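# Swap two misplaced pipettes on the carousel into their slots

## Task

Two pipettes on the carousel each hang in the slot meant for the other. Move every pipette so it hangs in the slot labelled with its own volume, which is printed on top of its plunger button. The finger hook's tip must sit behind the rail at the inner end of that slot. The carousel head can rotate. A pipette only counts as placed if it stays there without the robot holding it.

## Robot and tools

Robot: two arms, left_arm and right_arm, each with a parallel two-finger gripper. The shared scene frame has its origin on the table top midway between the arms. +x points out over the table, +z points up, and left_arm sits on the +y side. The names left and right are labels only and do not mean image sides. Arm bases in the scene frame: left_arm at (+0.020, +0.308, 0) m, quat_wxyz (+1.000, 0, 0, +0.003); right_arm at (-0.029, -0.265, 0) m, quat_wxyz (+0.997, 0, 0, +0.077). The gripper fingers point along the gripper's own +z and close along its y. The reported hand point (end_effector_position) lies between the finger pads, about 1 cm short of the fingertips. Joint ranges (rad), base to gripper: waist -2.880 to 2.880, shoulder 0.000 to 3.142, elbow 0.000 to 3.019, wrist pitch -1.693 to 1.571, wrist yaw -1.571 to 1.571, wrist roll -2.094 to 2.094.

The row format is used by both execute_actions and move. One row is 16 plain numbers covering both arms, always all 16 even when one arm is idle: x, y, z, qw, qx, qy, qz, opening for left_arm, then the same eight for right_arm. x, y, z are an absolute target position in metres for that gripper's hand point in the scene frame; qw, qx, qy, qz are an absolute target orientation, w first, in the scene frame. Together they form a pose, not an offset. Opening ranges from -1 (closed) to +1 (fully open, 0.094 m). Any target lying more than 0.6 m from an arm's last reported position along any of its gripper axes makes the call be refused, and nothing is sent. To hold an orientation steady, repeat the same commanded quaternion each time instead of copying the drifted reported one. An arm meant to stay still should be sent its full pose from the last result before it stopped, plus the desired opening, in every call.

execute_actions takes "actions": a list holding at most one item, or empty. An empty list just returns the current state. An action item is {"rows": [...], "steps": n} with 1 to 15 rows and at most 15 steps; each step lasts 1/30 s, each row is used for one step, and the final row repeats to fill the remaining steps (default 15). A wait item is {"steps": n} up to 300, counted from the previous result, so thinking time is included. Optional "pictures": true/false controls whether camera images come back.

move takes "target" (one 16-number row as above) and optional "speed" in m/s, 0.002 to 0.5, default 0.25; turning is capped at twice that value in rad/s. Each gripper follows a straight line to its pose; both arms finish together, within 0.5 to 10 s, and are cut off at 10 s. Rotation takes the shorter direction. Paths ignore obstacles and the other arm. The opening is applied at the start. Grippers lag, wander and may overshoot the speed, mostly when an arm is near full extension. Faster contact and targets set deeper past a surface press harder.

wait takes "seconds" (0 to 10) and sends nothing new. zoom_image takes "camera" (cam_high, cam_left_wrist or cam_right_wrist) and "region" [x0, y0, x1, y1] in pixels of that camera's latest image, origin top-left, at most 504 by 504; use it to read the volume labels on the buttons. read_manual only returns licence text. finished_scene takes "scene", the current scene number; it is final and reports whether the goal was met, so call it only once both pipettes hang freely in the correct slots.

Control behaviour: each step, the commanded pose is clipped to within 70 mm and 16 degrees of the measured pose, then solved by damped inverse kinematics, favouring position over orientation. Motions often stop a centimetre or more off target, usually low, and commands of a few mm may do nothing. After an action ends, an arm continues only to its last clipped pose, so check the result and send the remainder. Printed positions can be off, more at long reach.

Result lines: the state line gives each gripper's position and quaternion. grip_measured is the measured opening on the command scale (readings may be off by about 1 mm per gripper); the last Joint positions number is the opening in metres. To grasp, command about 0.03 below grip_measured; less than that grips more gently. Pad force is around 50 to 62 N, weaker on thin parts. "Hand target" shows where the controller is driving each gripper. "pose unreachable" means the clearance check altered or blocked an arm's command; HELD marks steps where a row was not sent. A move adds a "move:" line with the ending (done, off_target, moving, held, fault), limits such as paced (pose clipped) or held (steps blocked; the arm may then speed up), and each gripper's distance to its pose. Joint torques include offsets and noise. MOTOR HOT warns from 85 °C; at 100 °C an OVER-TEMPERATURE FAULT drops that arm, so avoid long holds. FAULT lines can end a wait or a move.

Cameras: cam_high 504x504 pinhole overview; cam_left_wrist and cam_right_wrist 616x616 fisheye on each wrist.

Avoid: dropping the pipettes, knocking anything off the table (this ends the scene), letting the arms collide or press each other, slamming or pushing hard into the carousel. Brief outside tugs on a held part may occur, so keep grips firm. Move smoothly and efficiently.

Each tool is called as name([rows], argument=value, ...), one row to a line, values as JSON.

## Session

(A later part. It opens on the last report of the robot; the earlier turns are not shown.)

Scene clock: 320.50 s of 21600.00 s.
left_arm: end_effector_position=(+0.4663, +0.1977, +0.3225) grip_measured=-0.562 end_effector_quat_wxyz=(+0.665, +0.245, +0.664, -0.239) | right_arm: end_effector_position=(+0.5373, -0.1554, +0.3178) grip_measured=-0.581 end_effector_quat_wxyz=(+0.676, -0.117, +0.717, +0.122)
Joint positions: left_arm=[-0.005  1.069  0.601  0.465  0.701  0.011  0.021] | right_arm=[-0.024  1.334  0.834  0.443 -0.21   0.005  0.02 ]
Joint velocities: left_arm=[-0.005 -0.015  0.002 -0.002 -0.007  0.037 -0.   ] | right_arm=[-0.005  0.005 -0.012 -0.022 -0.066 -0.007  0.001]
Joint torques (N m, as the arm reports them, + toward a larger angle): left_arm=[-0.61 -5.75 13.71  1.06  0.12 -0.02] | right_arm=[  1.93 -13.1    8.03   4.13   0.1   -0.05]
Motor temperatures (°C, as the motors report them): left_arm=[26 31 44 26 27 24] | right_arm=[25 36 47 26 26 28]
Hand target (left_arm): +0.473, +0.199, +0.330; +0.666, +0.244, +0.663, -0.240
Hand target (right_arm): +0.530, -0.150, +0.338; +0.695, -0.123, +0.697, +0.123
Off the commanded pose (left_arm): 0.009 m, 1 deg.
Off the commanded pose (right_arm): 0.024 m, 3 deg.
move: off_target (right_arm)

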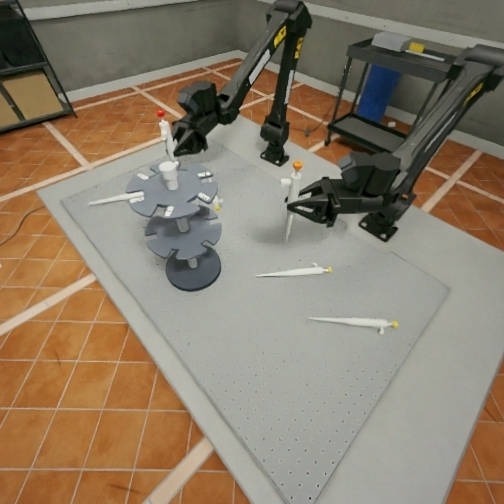

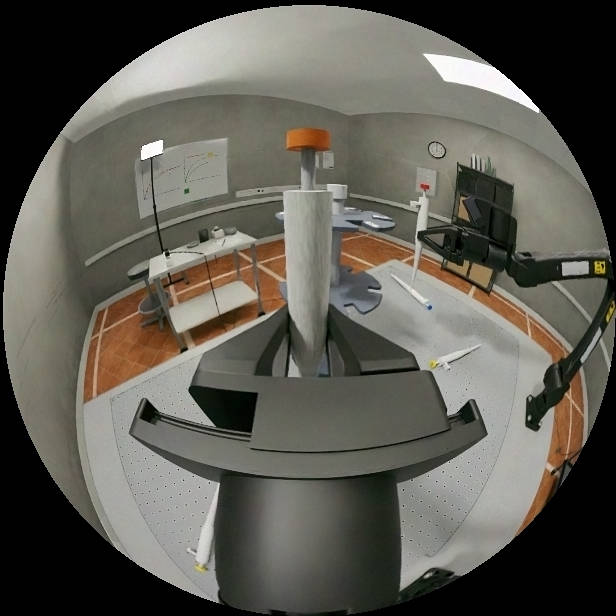

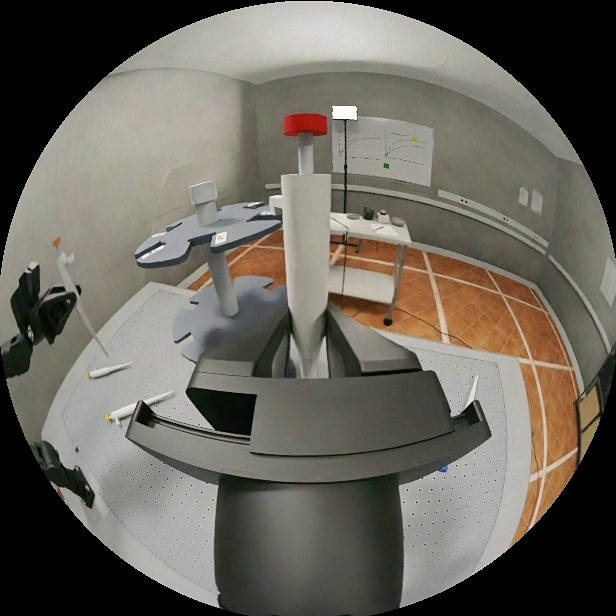

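move(target=[0.52,-0.078,0.335, 0.7186,-0.0303,0.6940,0.0314,-0.612, 0.52,-0.078,0.335, 0.7186,-0.0303,0.6940,0.0314,-0.612], speed=0.002)

Scene clock: 333.73 s of 21600.00 s.
left_arm: end_effector_position=(+0.4708, +0.1874, +0.3225) grip_measured=-0.562 end_effector_quat_wxyz=(+0.670, +0.230, +0.669, -0.223) | right_arm: end_effector_position=(+0.5386, -0.1593, +0.3177) grip_measured=-0.581 end_effector_quat_wxyz=(+0.678, -0.109, +0.718, +0.114)
Joint positions: left_arm=[-0.057  1.069  0.601  0.465  0.602  0.011  0.021] | right_arm=[-0.024  1.334  0.834  0.443 -0.186  0.005  0.02 ]
Joint velocities: left_arm=[-0.015 -0.005  0.007 -0.007 -0.066 -0.007 -0.001] | right_arm=[ 0.005 -0.024  0.002  0.002 -0.037 -0.007 -0.001]
Joint torques (N m, as the arm reports them, + toward a larger angle): left_arm=[-1.75 -7.47 10.81  1.61 -0.12  0.01] | right_arm=[  1.76 -10.5    8.06   2.8    0.07   0.01]
Motor temperatures (°C, as the motors report them): left_arm=[26 30 43 26 27 24] | right_arm=[25 35 47 26 26 28]
Hand target (left_arm): +0.469, +0.184, +0.323; +0.670, +0.232, +0.668, -0.226
Hand target (right_arm): +0.536, -0.152, +0.319; +0.679, -0.113, +0.716, +0.118
Off the commanded pose (left_arm): 0.270 m, 42 deg.
Off the commanded pose (right_arm): 0.085 m, 14 deg.
After step 90, 0.03 s passed at rest.
move: off_target (left_arm, right_arm; path cut at 10 s)

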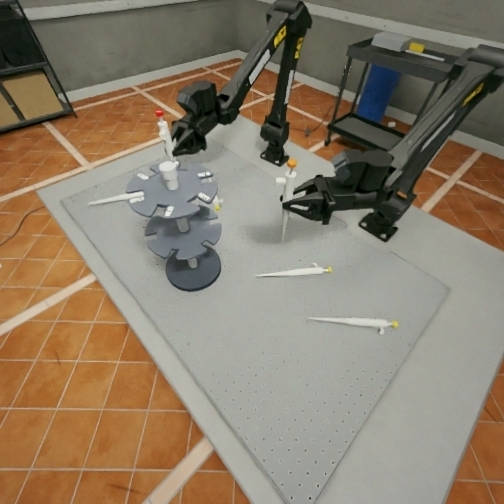

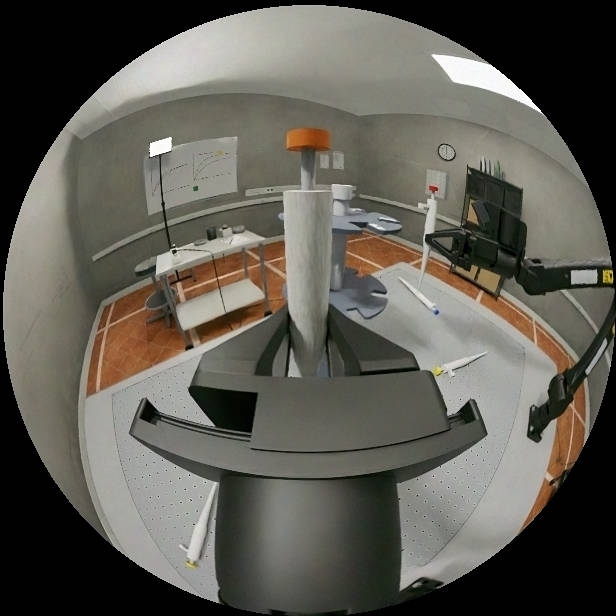

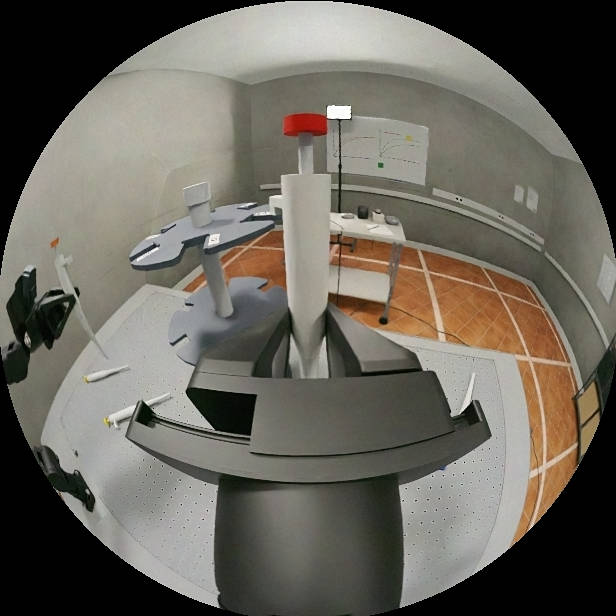

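move(target=[0.47,0.19,0.325, 0.670,0.230,0.669,-0.223,-0.597, 0.52,-0.078,0.335, 0.7186,-0.0303,0.6940,0.0314,-0.612], speed=0.08)

Scene clock: 337.30 s of 21600.00 s.
left_arm: end_effector_position=(+0.4703, +0.1868, +0.3225) grip_measured=-0.562 end_effector_quat_wxyz=(+0.670, +0.232, +0.669, -0.225) | right_arm: end_effector_position=(+0.5165, -0.0862, +0.3251) grip_measured=-0.581 end_effector_quat_wxyz=(+0.706, -0.028, +0.707, +0.028)
Joint positions: left_arm=[-0.057  1.069  0.601  0.465  0.607  0.011  0.021] | right_arm=[0.263 1.345 0.827 0.516 0.337 0.001 0.02 ]
Joint velocities: left_arm=[ 0.005  0.005 -0.007  0.002  0.037 -0.007 -0.   ] | right_arm=[-0.005  0.015  0.002  0.012 -0.007  0.051 -0.002]
Joint torques (N m, as the arm reports them, + toward a larger angle): left_arm=[-0.17 -8.   11.3   1.23  0.08  0.01] | right_arm=[ 1.08 -9.28  9.5   4.14  0.09 -0.1 ]
Motor temperatures (°C, as the motors report them): left_arm=[26 30 43 26 27 24] | right_arm=[25 35 47 26 26 28]
Hand target (left_arm): +0.470, +0.190, +0.325; +0.670, +0.230, +0.669, -0.223
Hand target (right_arm): +0.521, -0.079, +0.335; +0.718, -0.030, +0.695, +0.031
Off the commanded pose (left_arm): 0.004 m, 0 deg.
Off the commanded pose (right_arm): 0.013 m, 2 deg.
move: off_target (right_arm)

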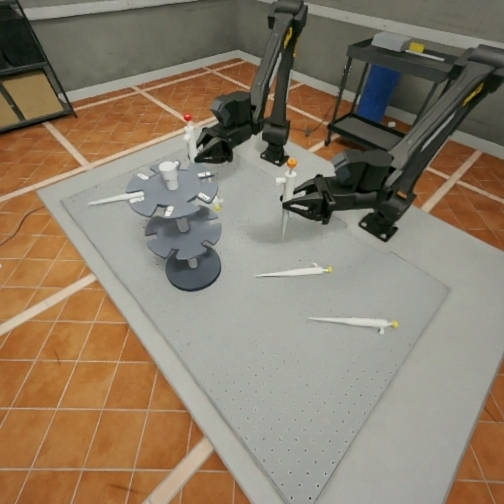

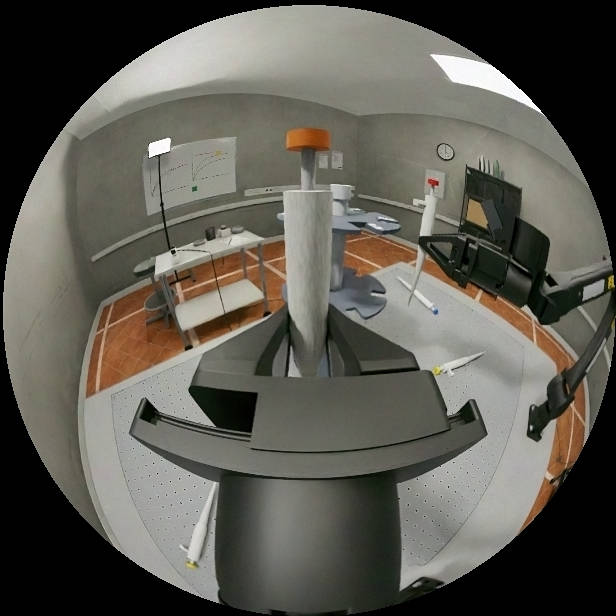

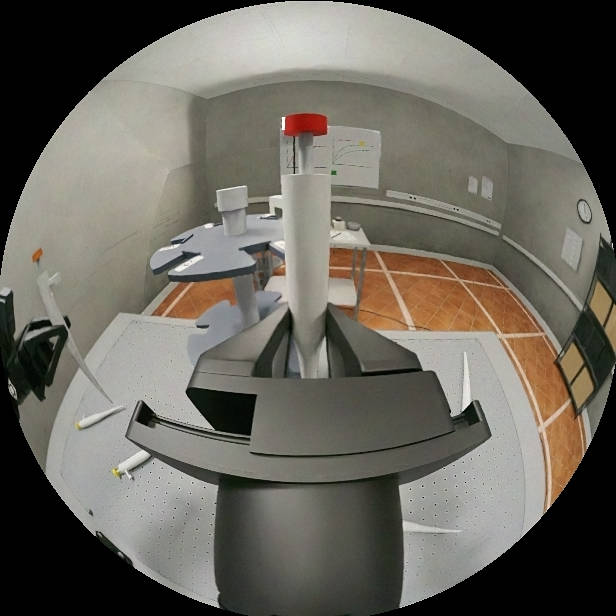

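zoom_image(camera="cam_right_wrist", region=[140, 160, 360, 320])

zoom_image(camera="cam_high", region=[110, 100, 250, 230])

Region (140, 160, 360, 320) of cam_right_wrist's 616x616 image, scaled by 2.291, with more detail than that image has; it fills the top 367 rows of this view, and the rest is white.

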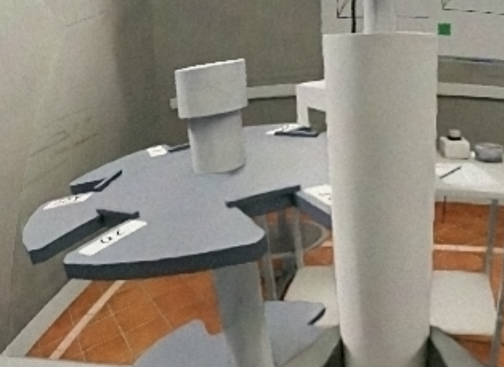

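Region (110, 100, 250, 230) of cam_high's 504x504 image, scaled by 3.600, with more detail than that image has; it fills the top 468 rows of this view, and the rest is white.

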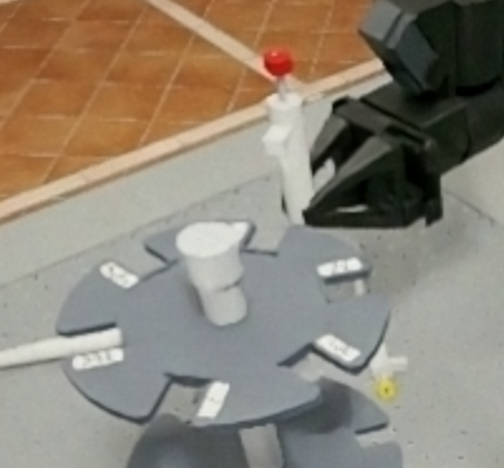

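move(target=[0.47,0.19,0.325, 0.670,0.230,0.669,-0.223,-0.597, 0.546,-0.058,0.316, 0.7186,-0.0303,0.6940,0.0314,-0.612], speed=0.03)

zoom_image(camera="cam_right_wrist", region=[140, 160, 360, 320])

Scene clock: 344.03 s of 21600.00 s.
left_arm: end_effector_position=(+0.4702, +0.1867, +0.3225) grip_measured=-0.562 end_effector_quat_wxyz=(+0.670, +0.232, +0.669, -0.225) | right_arm: end_effector_position=(+0.5308, -0.0742, +0.2813) grip_measured=-0.581 end_effector_quat_wxyz=(+0.691, -0.033, +0.721, +0.021)
Joint positions: left_arm=[-0.057  1.069  0.601  0.465  0.608  0.011  0.021] | right_arm=[ 0.277  1.449  0.827  0.575  0.354 -0.     0.02 ]
Joint velocities: left_arm=[-0.005 -0.005 -0.012  0.007 -0.022  0.022  0.   ] | right_arm=[-0.005 -0.005 -0.007 -0.002 -0.037 -0.066 -0.002]
Joint torques (N m, as the arm reports them, + toward a larger angle): left_arm=[ 0.02 -7.83 11.26  1.13  0.09  0.01] | right_arm=[  1.93 -10.19  12.62   4.03   0.14  -0.11]
Motor temperatures (°C, as the motors report them): left_arm=[26 30 43 26 27 24] | right_arm=[25 34 48 26 26 28]
Hand target (left_arm): +0.470, +0.190, +0.325; +0.670, +0.230, +0.669, -0.223
Hand target (right_arm): +0.543, -0.059, +0.316; +0.718, -0.030, +0.694, +0.031
Off the commanded pose (left_arm): 0.004 m, 0 deg.
Off the commanded pose (right_arm): 0.041 m, 5 deg.
After step 90, 2.03 s passed at rest.
move: off_target (right_arm)

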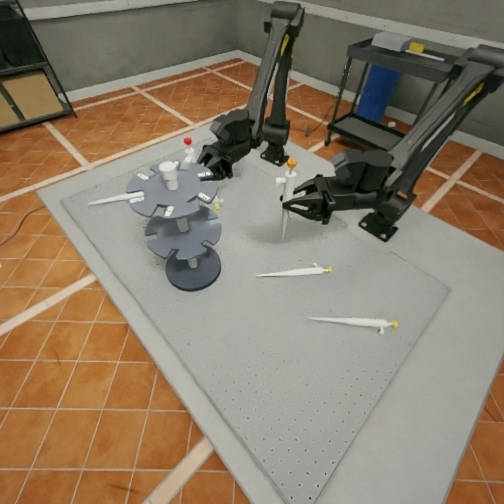

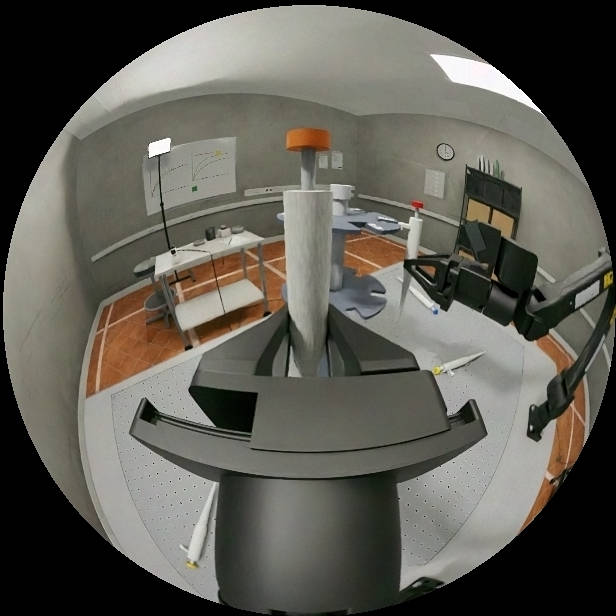

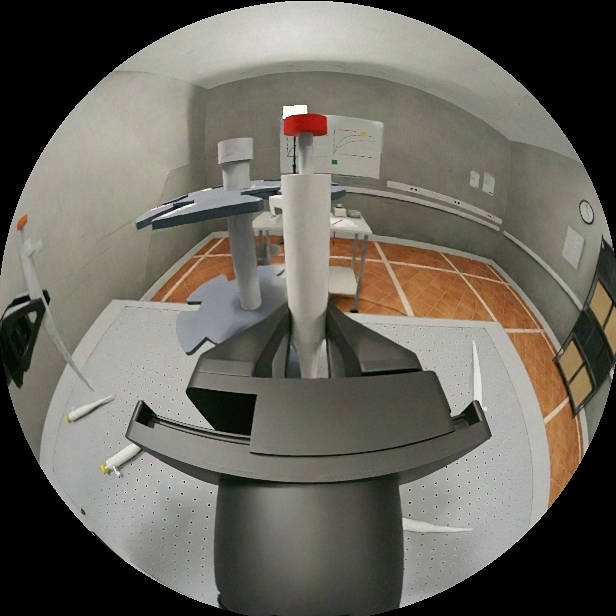

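Region (140, 160, 360, 320) of cam_right_wrist's 616x616 image, scaled by 2.291, with more detail than that image has; it fills the top 367 rows of this view, and the rest is white.

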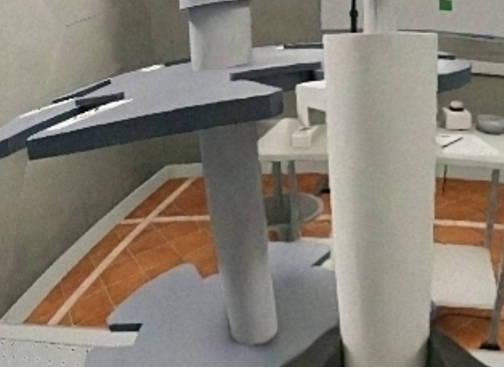

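move(target=[0.47,0.19,0.325, 0.670,0.230,0.669,-0.223,-0.597, 0.538,-0.064,0.338, 0.7186,-0.0303,0.6940,0.0314,-0.612], speed=0.03)

zoom_image(camera="cam_right_wrist", region=[140, 160, 360, 320])

Scene clock: 349.00 s of 21600.00 s.
left_arm: end_effector_position=(+0.4702, +0.1867, +0.3225) grip_measured=-0.562 end_effector_quat_wxyz=(+0.670, +0.232, +0.669, -0.225) | right_arm: end_effector_position=(+0.5287, -0.0752, +0.2861) grip_measured=-0.581 end_effector_quat_wxyz=(+0.691, -0.034, +0.721, +0.020)
Joint positions: left_arm=[-0.057  1.069  0.601  0.465  0.608  0.011  0.021] | right_arm=[ 0.277  1.434  0.827  0.561  0.354 -0.001  0.02 ]
Joint velocities: left_arm=[ 0.015  0.015 -0.007 -0.017  0.007 -0.022  0.001] | right_arm=[-0.015 -0.015 -0.007  0.002 -0.022 -0.007 -0.   ]
Joint torques (N m, as the arm reports them, + toward a larger angle): left_arm=[-0.17 -7.86 11.28  1.14  0.07  0.04] | right_arm=[  1.62 -14.65  12.81   1.78  -0.02  -0.11]
Motor temperatures (°C, as the motors report them): left_arm=[26 30 43 26 27 24] | right_arm=[25 34 49 26 26 28]
Hand target (left_arm): +0.470, +0.190, +0.325; +0.670, +0.230, +0.669, -0.223
Hand target (right_arm): +0.534, -0.066, +0.338; +0.719, -0.030, +0.694, +0.031
Off the commanded pose (left_arm): 0.004 m, 0 deg.
Off the commanded pose (right_arm): 0.054 m, 5 deg.
move: off_target (right_arm)

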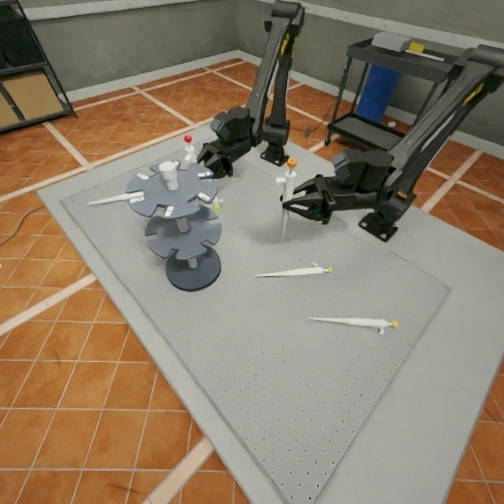

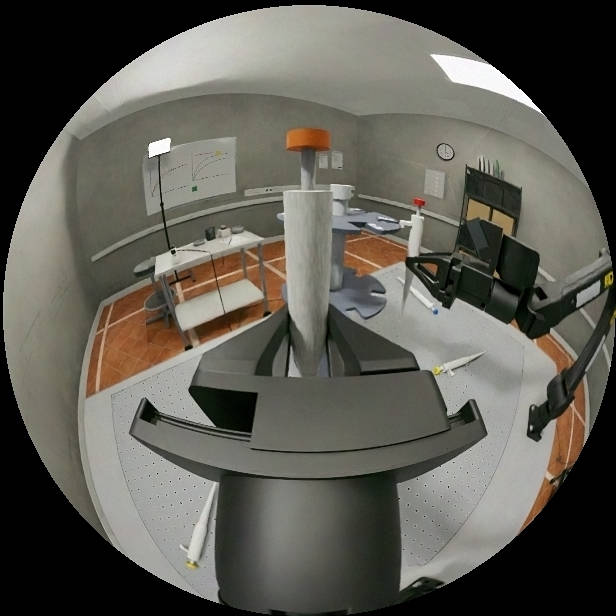

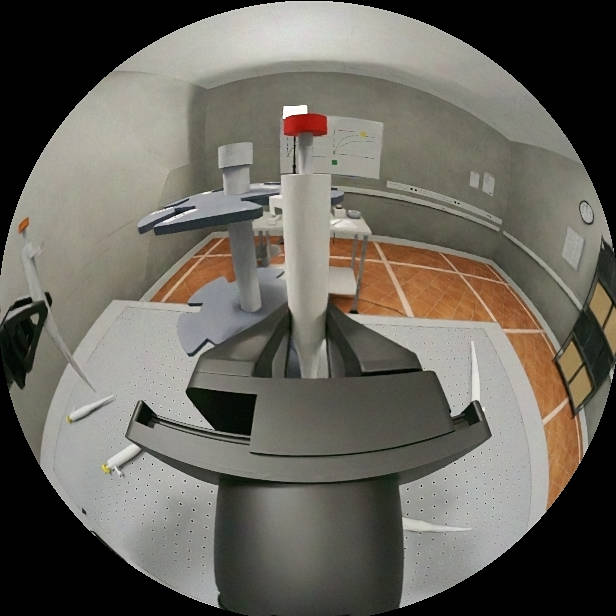

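Region (140, 160, 360, 320) of cam_right_wrist's 616x616 image, scaled by 2.291, with more detail than that image has; it fills the top 367 rows of this view, and the rest is white.

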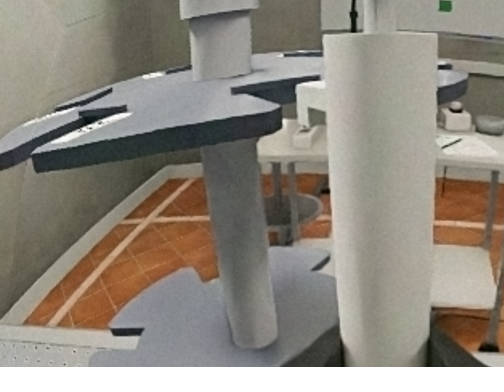

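move(target=[0.47,0.19,0.325, 0.670,0.230,0.669,-0.223,-0.597, 0.475,-0.115,0.345, 0.7186,-0.0303,0.6940,0.0314,-0.612], speed=0.06)

move(target=[0.47,0.19,0.325, 0.670,0.230,0.669,-0.223,-0.597, 0.535,-0.064,0.342, 0.7186,-0.0303,0.6940,0.0314,-0.612], speed=0.04)

zoom_image(camera="cam_right_wrist", region=[140, 160, 360, 320])

Scene clock: 355.70 s of 21600.00 s.
left_arm: end_effector_position=(+0.4702, +0.1867, +0.3225) grip_measured=-0.562 end_effector_quat_wxyz=(+0.670, +0.232, +0.669, -0.225) | right_arm: end_effector_position=(+0.4769, -0.1059, +0.3391) grip_measured=-0.581 end_effector_quat_wxyz=(+0.718, -0.031, +0.695, +0.038)
Joint positions: left_arm=[-0.057  1.069  0.601  0.465  0.608  0.011  0.021] | right_arm=[ 0.25   1.211  0.727  0.519  0.306 -0.001  0.02 ]
Joint velocities: left_arm=[-0.005  0.005 -0.002  0.002 -0.037 -0.051  0.   ] | right_arm=[-0.015 -0.015 -0.017 -0.002 -0.007 -0.022  0.001]
Joint torques (N m, as the arm reports them, + toward a larger angle): left_arm=[-0.19 -7.82 11.38  1.23  0.09  0.07] | right_arm=[ -0.47 -10.63   7.92   1.72  -0.21  -0.1 ]
Motor temperatures (°C, as the motors report them): left_arm=[26 29 43 26 27 24] | right_arm=[25 34 50 25 26 28]
Hand target (left_arm): +0.470, +0.190, +0.325; +0.670, +0.230, +0.669, -0.223
Hand target (right_arm): +0.474, -0.115, +0.344; +0.719, -0.030, +0.694, +0.031
Off the commanded pose (left_arm): 0.004 m, 0 deg.
Off the commanded pose (right_arm): 0.011 m, 1 deg.
After step 90, 1.87 s passed at rest.
move: off_target (right_arm)

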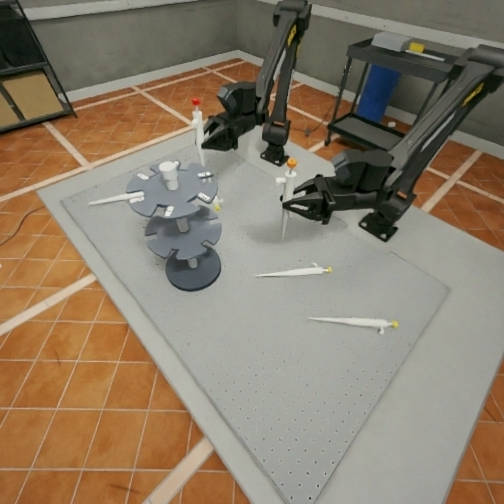

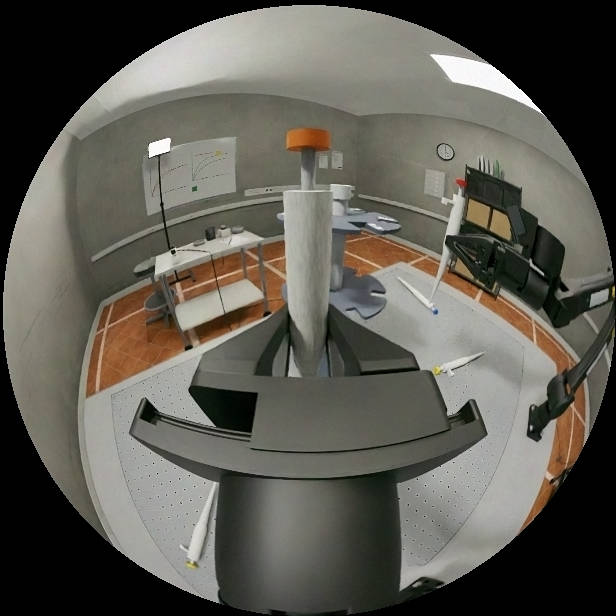

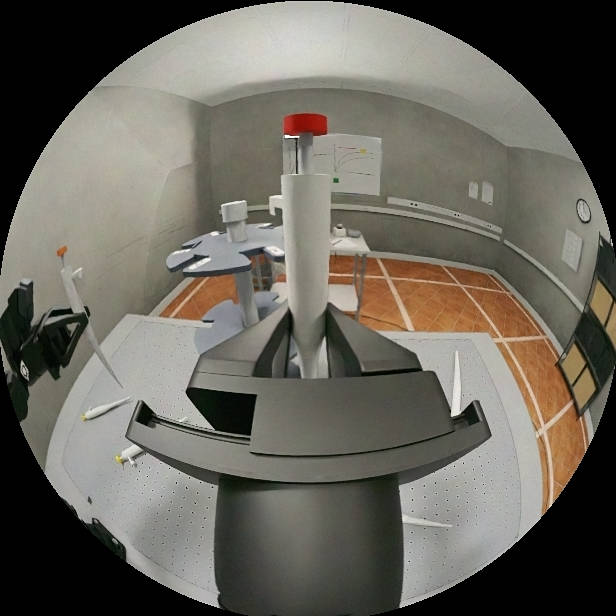

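Scene clock: 357.80 s of 21600.00 s.
left_arm: end_effector_position=(+0.4702, +0.1867, +0.3225) grip_measured=-0.562 end_effector_quat_wxyz=(+0.670, +0.232, +0.669, -0.225) | right_arm: end_effector_position=(+0.5211, -0.0795, +0.3115) grip_measured=-0.581 end_effector_quat_wxyz=(+0.698, -0.031, +0.715, +0.023)
Joint positions: left_arm=[-0.057  1.069  0.601  0.465  0.608  0.011  0.021] | right_arm=[ 0.275  1.377  0.833  0.519  0.352 -0.001  0.02 ]
Joint velocities: left_arm=[ 0.005 -0.015 -0.017  0.002 -0.022 -0.081 -0.   ] | right_arm=[-0.005 -0.015 -0.017 -0.007  0.051 -0.007 -0.   ]
Joint torques (N m, as the arm reports them, + toward a larger angle): left_arm=[-0.32 -8.07 11.34  1.23  0.05  0.03] | right_arm=[ 1.73 -9.11 13.    3.11  0.16 -0.11]
Motor temperatures (°C, as the motors report them): left_arm=[26 29 43 26 27 24] | right_arm=[25 34 50 25 26 28]
Hand target (left_arm): +0.470, +0.190, +0.325; +0.670, +0.230, +0.669, -0.223
Hand target (right_arm): +0.532, -0.065, +0.343; +0.719, -0.030, +0.694, +0.032
Off the commanded pose (left_arm): 0.004 m, 0 deg.
Off the commanded pose (right_arm): 0.037 m, 3 deg.
move: off_target (right_arm)

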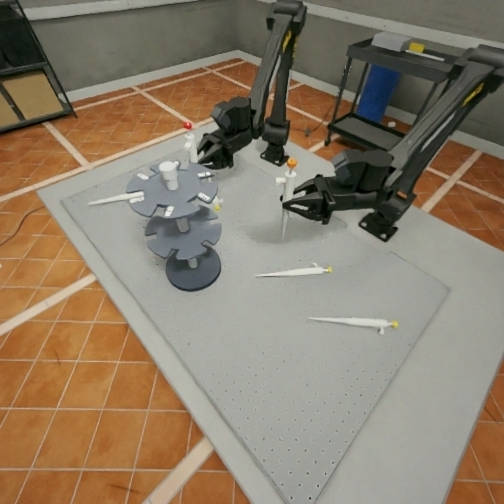

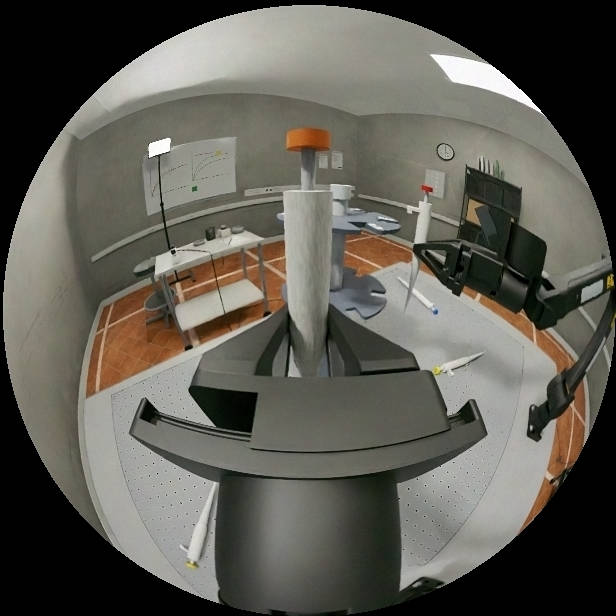

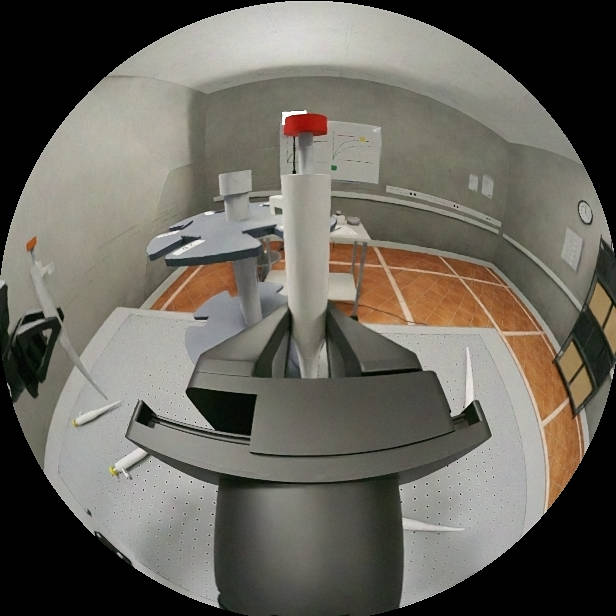

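Region (140, 160, 360, 320) of cam_right_wrist's 616x616 image, scaled by 2.291, with more detail than that image has; it fills the top 367 rows of this view, and the rest is white.

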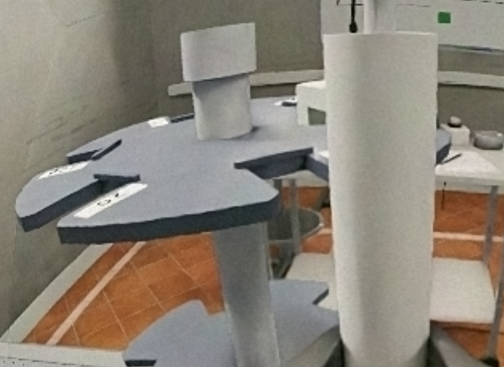

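move(target=[0.47,0.19,0.325, 0.670,0.230,0.669,-0.223,-0.597, 0.557,-0.047,0.341, 0.7186,-0.0303,0.6940,0.0314,-0.612], speed=0.025)

zoom_image(camera="cam_right_wrist", region=[140, 160, 360, 320])

zoom_image(camera="cam_high", region=[120, 110, 240, 210])

Scene clock: 363.87 s of 21600.00 s.
left_arm: end_effector_position=(+0.4702, +0.1867, +0.3225) grip_measured=-0.562 end_effector_quat_wxyz=(+0.670, +0.232, +0.669, -0.225) | right_arm: end_effector_position=(+0.5429, -0.0633, +0.3115) grip_measured=-0.581 end_effector_quat_wxyz=(+0.699, -0.031, +0.714, +0.023)
Joint positions: left_arm=[-0.057  1.069  0.601  0.465  0.608  0.011  0.021] | right_arm=[ 0.288  1.446  0.903  0.519  0.365 -0.002  0.02 ]
Joint velocities: left_arm=[-0.005  0.005 -0.002 -0.002 -0.007  0.022  0.001] | right_arm=[ 0.005 -0.015  0.012 -0.022 -0.066 -0.037 -0.   ]
Joint torques (N m, as the arm reports them, + toward a larger angle): left_arm=[-0.08 -7.85 11.34  1.26  0.06  0.06] | right_arm=[  1.97 -10.45  12.91   3.19   0.13  -0.11]
Motor temperatures (°C, as the motors report them): left_arm=[26 29 43 26 27 24] | right_arm=[25 34 51 25 26 28]
Hand target (left_arm): +0.470, +0.190, +0.325; +0.670, +0.230, +0.669, -0.223
Hand target (right_arm): +0.554, -0.048, +0.341; +0.719, -0.030, +0.694, +0.031
Off the commanded pose (left_arm): 0.004 m, 0 deg.
Off the commanded pose (right_arm): 0.037 m, 3 deg.
After step 90, 0.53 s passed at rest.
move: off_target (right_arm)

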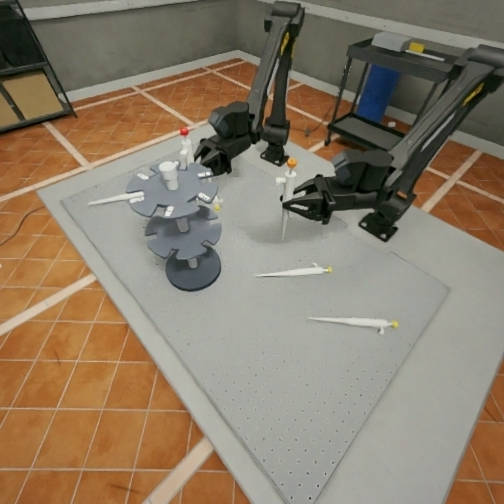

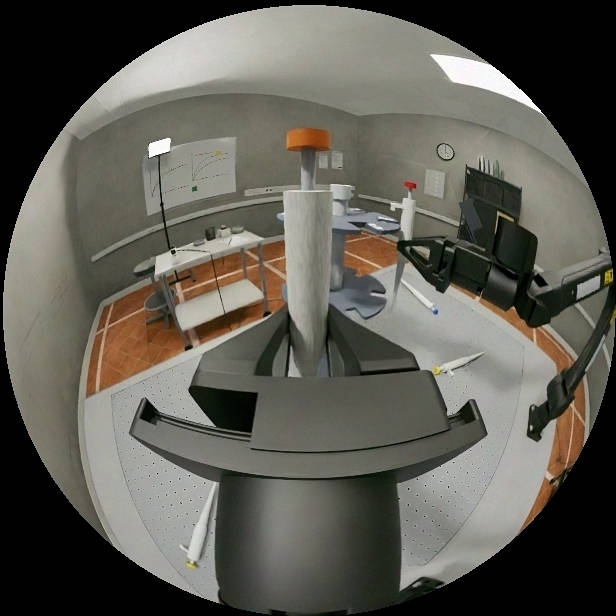

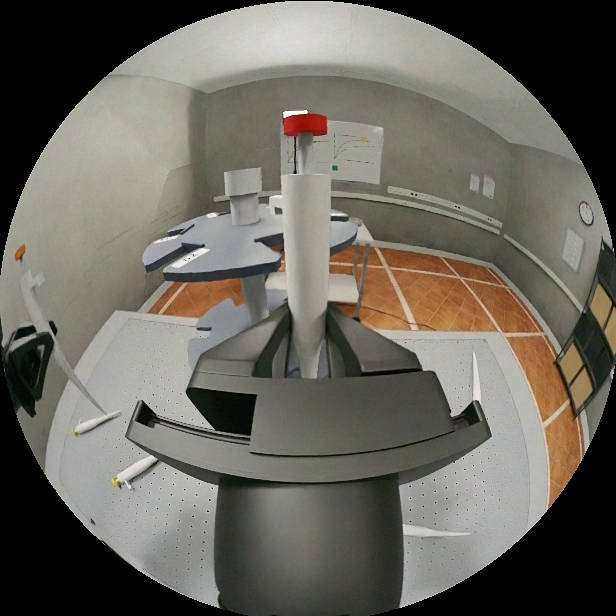

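Region (140, 160, 360, 320) of cam_right_wrist's 616x616 image, scaled by 2.291, with more detail than that image has; it fills the top 367 rows of this view, and the rest is white.

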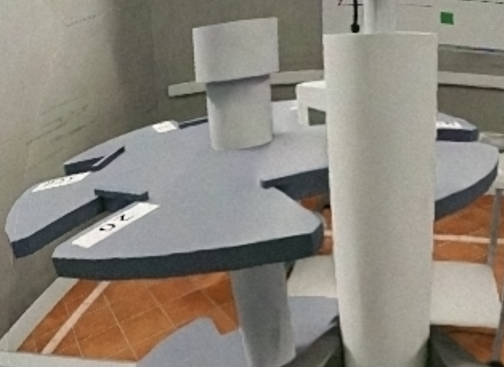

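Region (120, 110, 240, 210) of cam_high's 504x504 image, scaled by 4.200, with more detail than that image has.

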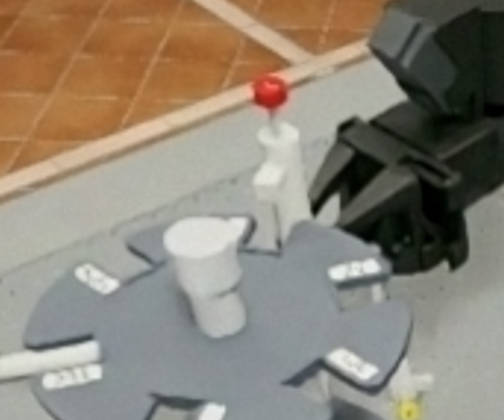

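move(target=[0.47,0.19,0.325, 0.670,0.230,0.669,-0.223,-0.597, 0.571,-0.036,0.340, 0.7186,-0.0303,0.6940,0.0314,-0.612], speed=0.02)

zoom_image(camera="cam_right_wrist", region=[140, 160, 360, 320])

zoom_image(camera="cam_high", region=[120, 110, 240, 210])

Scene clock: 368.93 s of 21600.00 s.
left_arm: end_effector_position=(+0.4702, +0.1867, +0.3225) grip_measured=-0.562 end_effector_quat_wxyz=(+0.670, +0.232, +0.669, -0.225) | right_arm: end_effector_position=(+0.5575, -0.0550, +0.3106) grip_measured=-0.581 end_effector_quat_wxyz=(+0.699, -0.029, +0.714, +0.021)
Joint positions: left_arm=[-0.057  1.069  0.601  0.465  0.608  0.011  0.021] | right_arm=[ 0.292  1.49   0.947  0.519  0.375 -0.002  0.02 ]
Joint velocities: left_arm=[-0.015 -0.005 -0.007 -0.002 -0.007  0.007 -0.001] | right_arm=[-0.005  0.005 -0.002  0.007 -0.051 -0.051  0.001]
Joint torques (N m, as the arm reports them, + toward a larger angle): left_arm=[-0.38 -7.67 11.43  1.22  0.07  0.04] | right_arm=[  2.15 -11.    13.08   3.13   0.05  -0.08]
Motor temperatures (°C, as the motors report them): left_arm=[26 29 43 26 27 24] | right_arm=[25 34 52 25 26 28]
Hand target (left_arm): +0.470, +0.190, +0.325; +0.670, +0.230, +0.669, -0.223
Hand target (right_arm): +0.568, -0.037, +0.340; +0.719, -0.030, +0.694, +0.031
Off the commanded pose (left_arm): 0.004 m, 0 deg.
Off the commanded pose (right_arm): 0.037 m, 3 deg.
move: off_target (right_arm)

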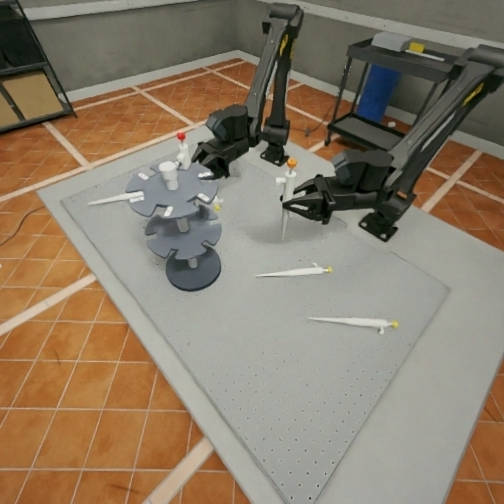

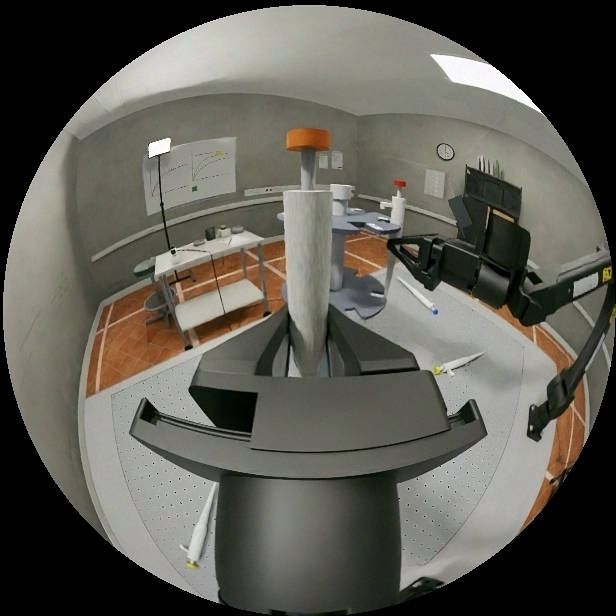

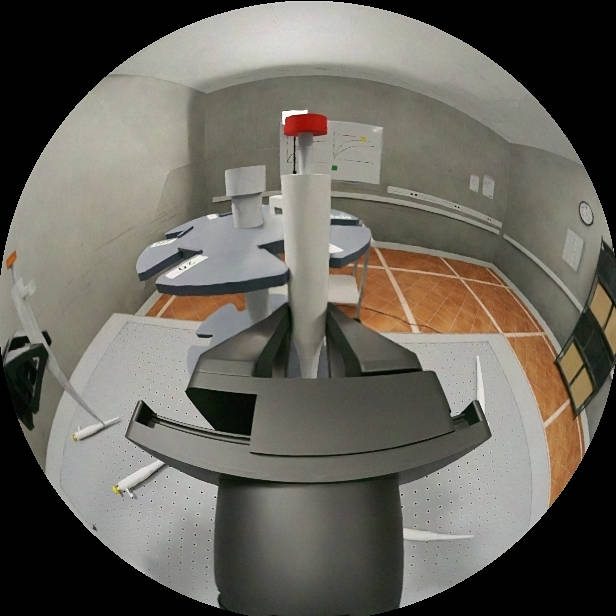

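Region (140, 160, 360, 320) of cam_right_wrist's 616x616 image, scaled by 2.291, with more detail than that image has; it fills the top 367 rows of this view, and the rest is white.

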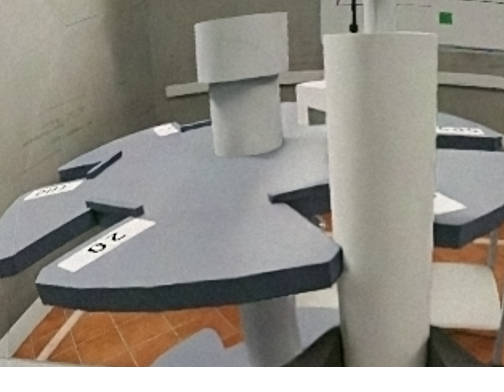

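Region (120, 110, 240, 210) of cam_high's 504x504 image, scaled by 4.200, with more detail than that image has.

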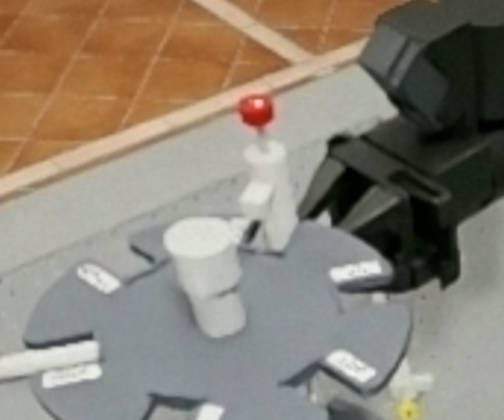

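move(target=[0.47,0.19,0.325, 0.670,0.230,0.669,-0.223,-0.597, 0.581,-0.026,0.340, 0.7186,-0.0303,0.6940,0.0314,-0.612], speed=0.02)

zoom_image(camera="cam_right_wrist", region=[140, 160, 360, 320])

zoom_image(camera="cam_high", region=[120, 110, 240, 210])

Scene clock: 374.63 s of 21600.00 s.
left_arm: end_effector_position=(+0.4702, +0.1867, +0.3225) grip_measured=-0.562 end_effector_quat_wxyz=(+0.670, +0.232, +0.669, -0.225) | right_arm: end_effector_position=(+0.5679, -0.0454, +0.3118) grip_measured=-0.581 end_effector_quat_wxyz=(+0.701, -0.028, +0.713, +0.022)
Joint positions: left_arm=[-0.057  1.069  0.601  0.465  0.608  0.011  0.021] | right_arm=[ 0.301  1.523  0.985  0.519  0.384 -0.002  0.02 ]
Joint velocities: left_arm=[-0.005 -0.005  0.002 -0.032  0.022  0.081 -0.   ] | right_arm=[-0.005 -0.015  0.007  0.002  0.051  0.022  0.001]
Joint torques (N m, as the arm reports them, + toward a larger angle): left_arm=[ 0.2  -7.79 11.37  1.33  0.04  0.04] | right_arm=[  2.45 -11.67  13.18   2.86   0.02  -0.13]
Motor temperatures (°C, as the motors report them): left_arm=[26 29 43 26 27 24] | right_arm=[25 34 52 25 26 28]
Hand target (left_arm): +0.470, +0.190, +0.325; +0.670, +0.230, +0.669, -0.223
Hand target (right_arm): +0.578, -0.027, +0.340; +0.719, -0.030, +0.694, +0.031
Off the commanded pose (left_arm): 0.004 m, 0 deg.
Off the commanded pose (right_arm): 0.037 m, 3 deg.
After step 90, 0.07 s passed at rest.
move: off_target (right_arm)

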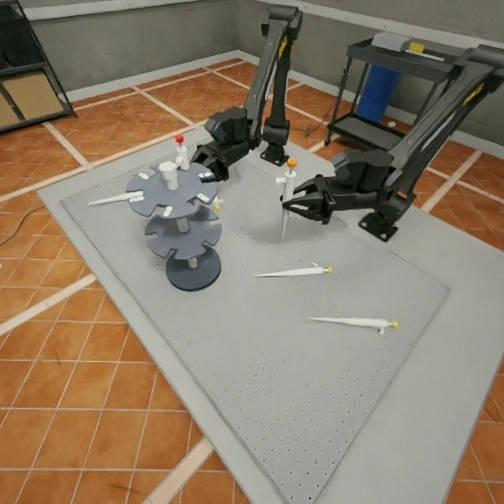

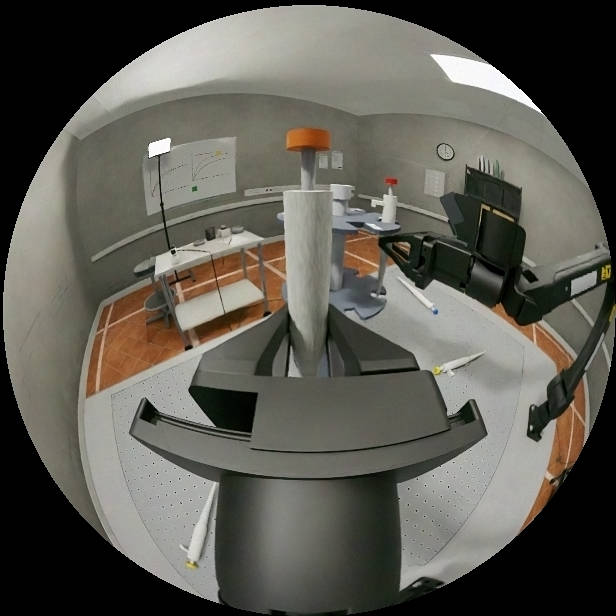

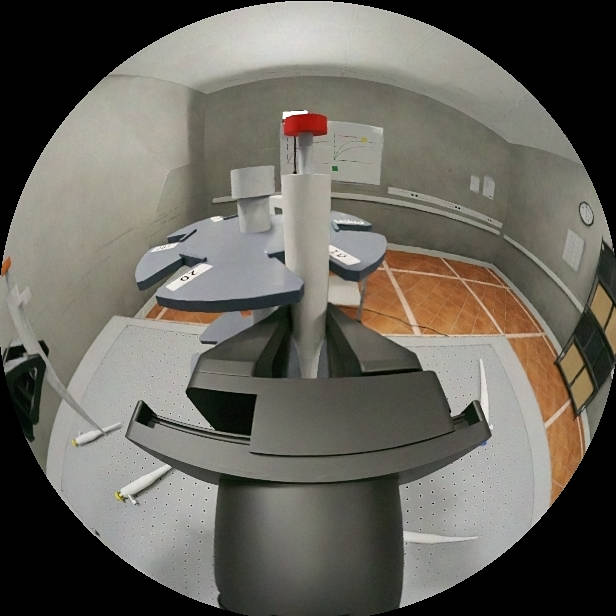

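Region (140, 160, 360, 320) of cam_right_wrist's 616x616 image, scaled by 2.291, with more detail than that image has; it fills the top 367 rows of this view, and the rest is white.

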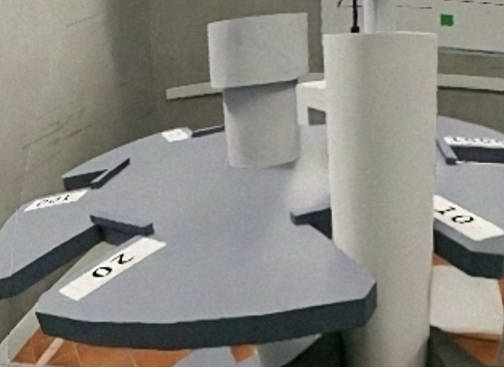

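Region (120, 110, 240, 210) of cam_high's 504x504 image, scaled by 4.200, with more detail than that image has.

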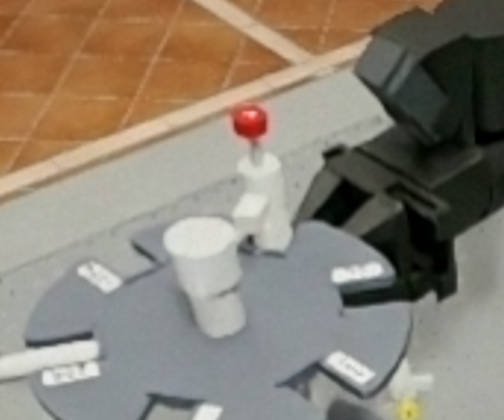

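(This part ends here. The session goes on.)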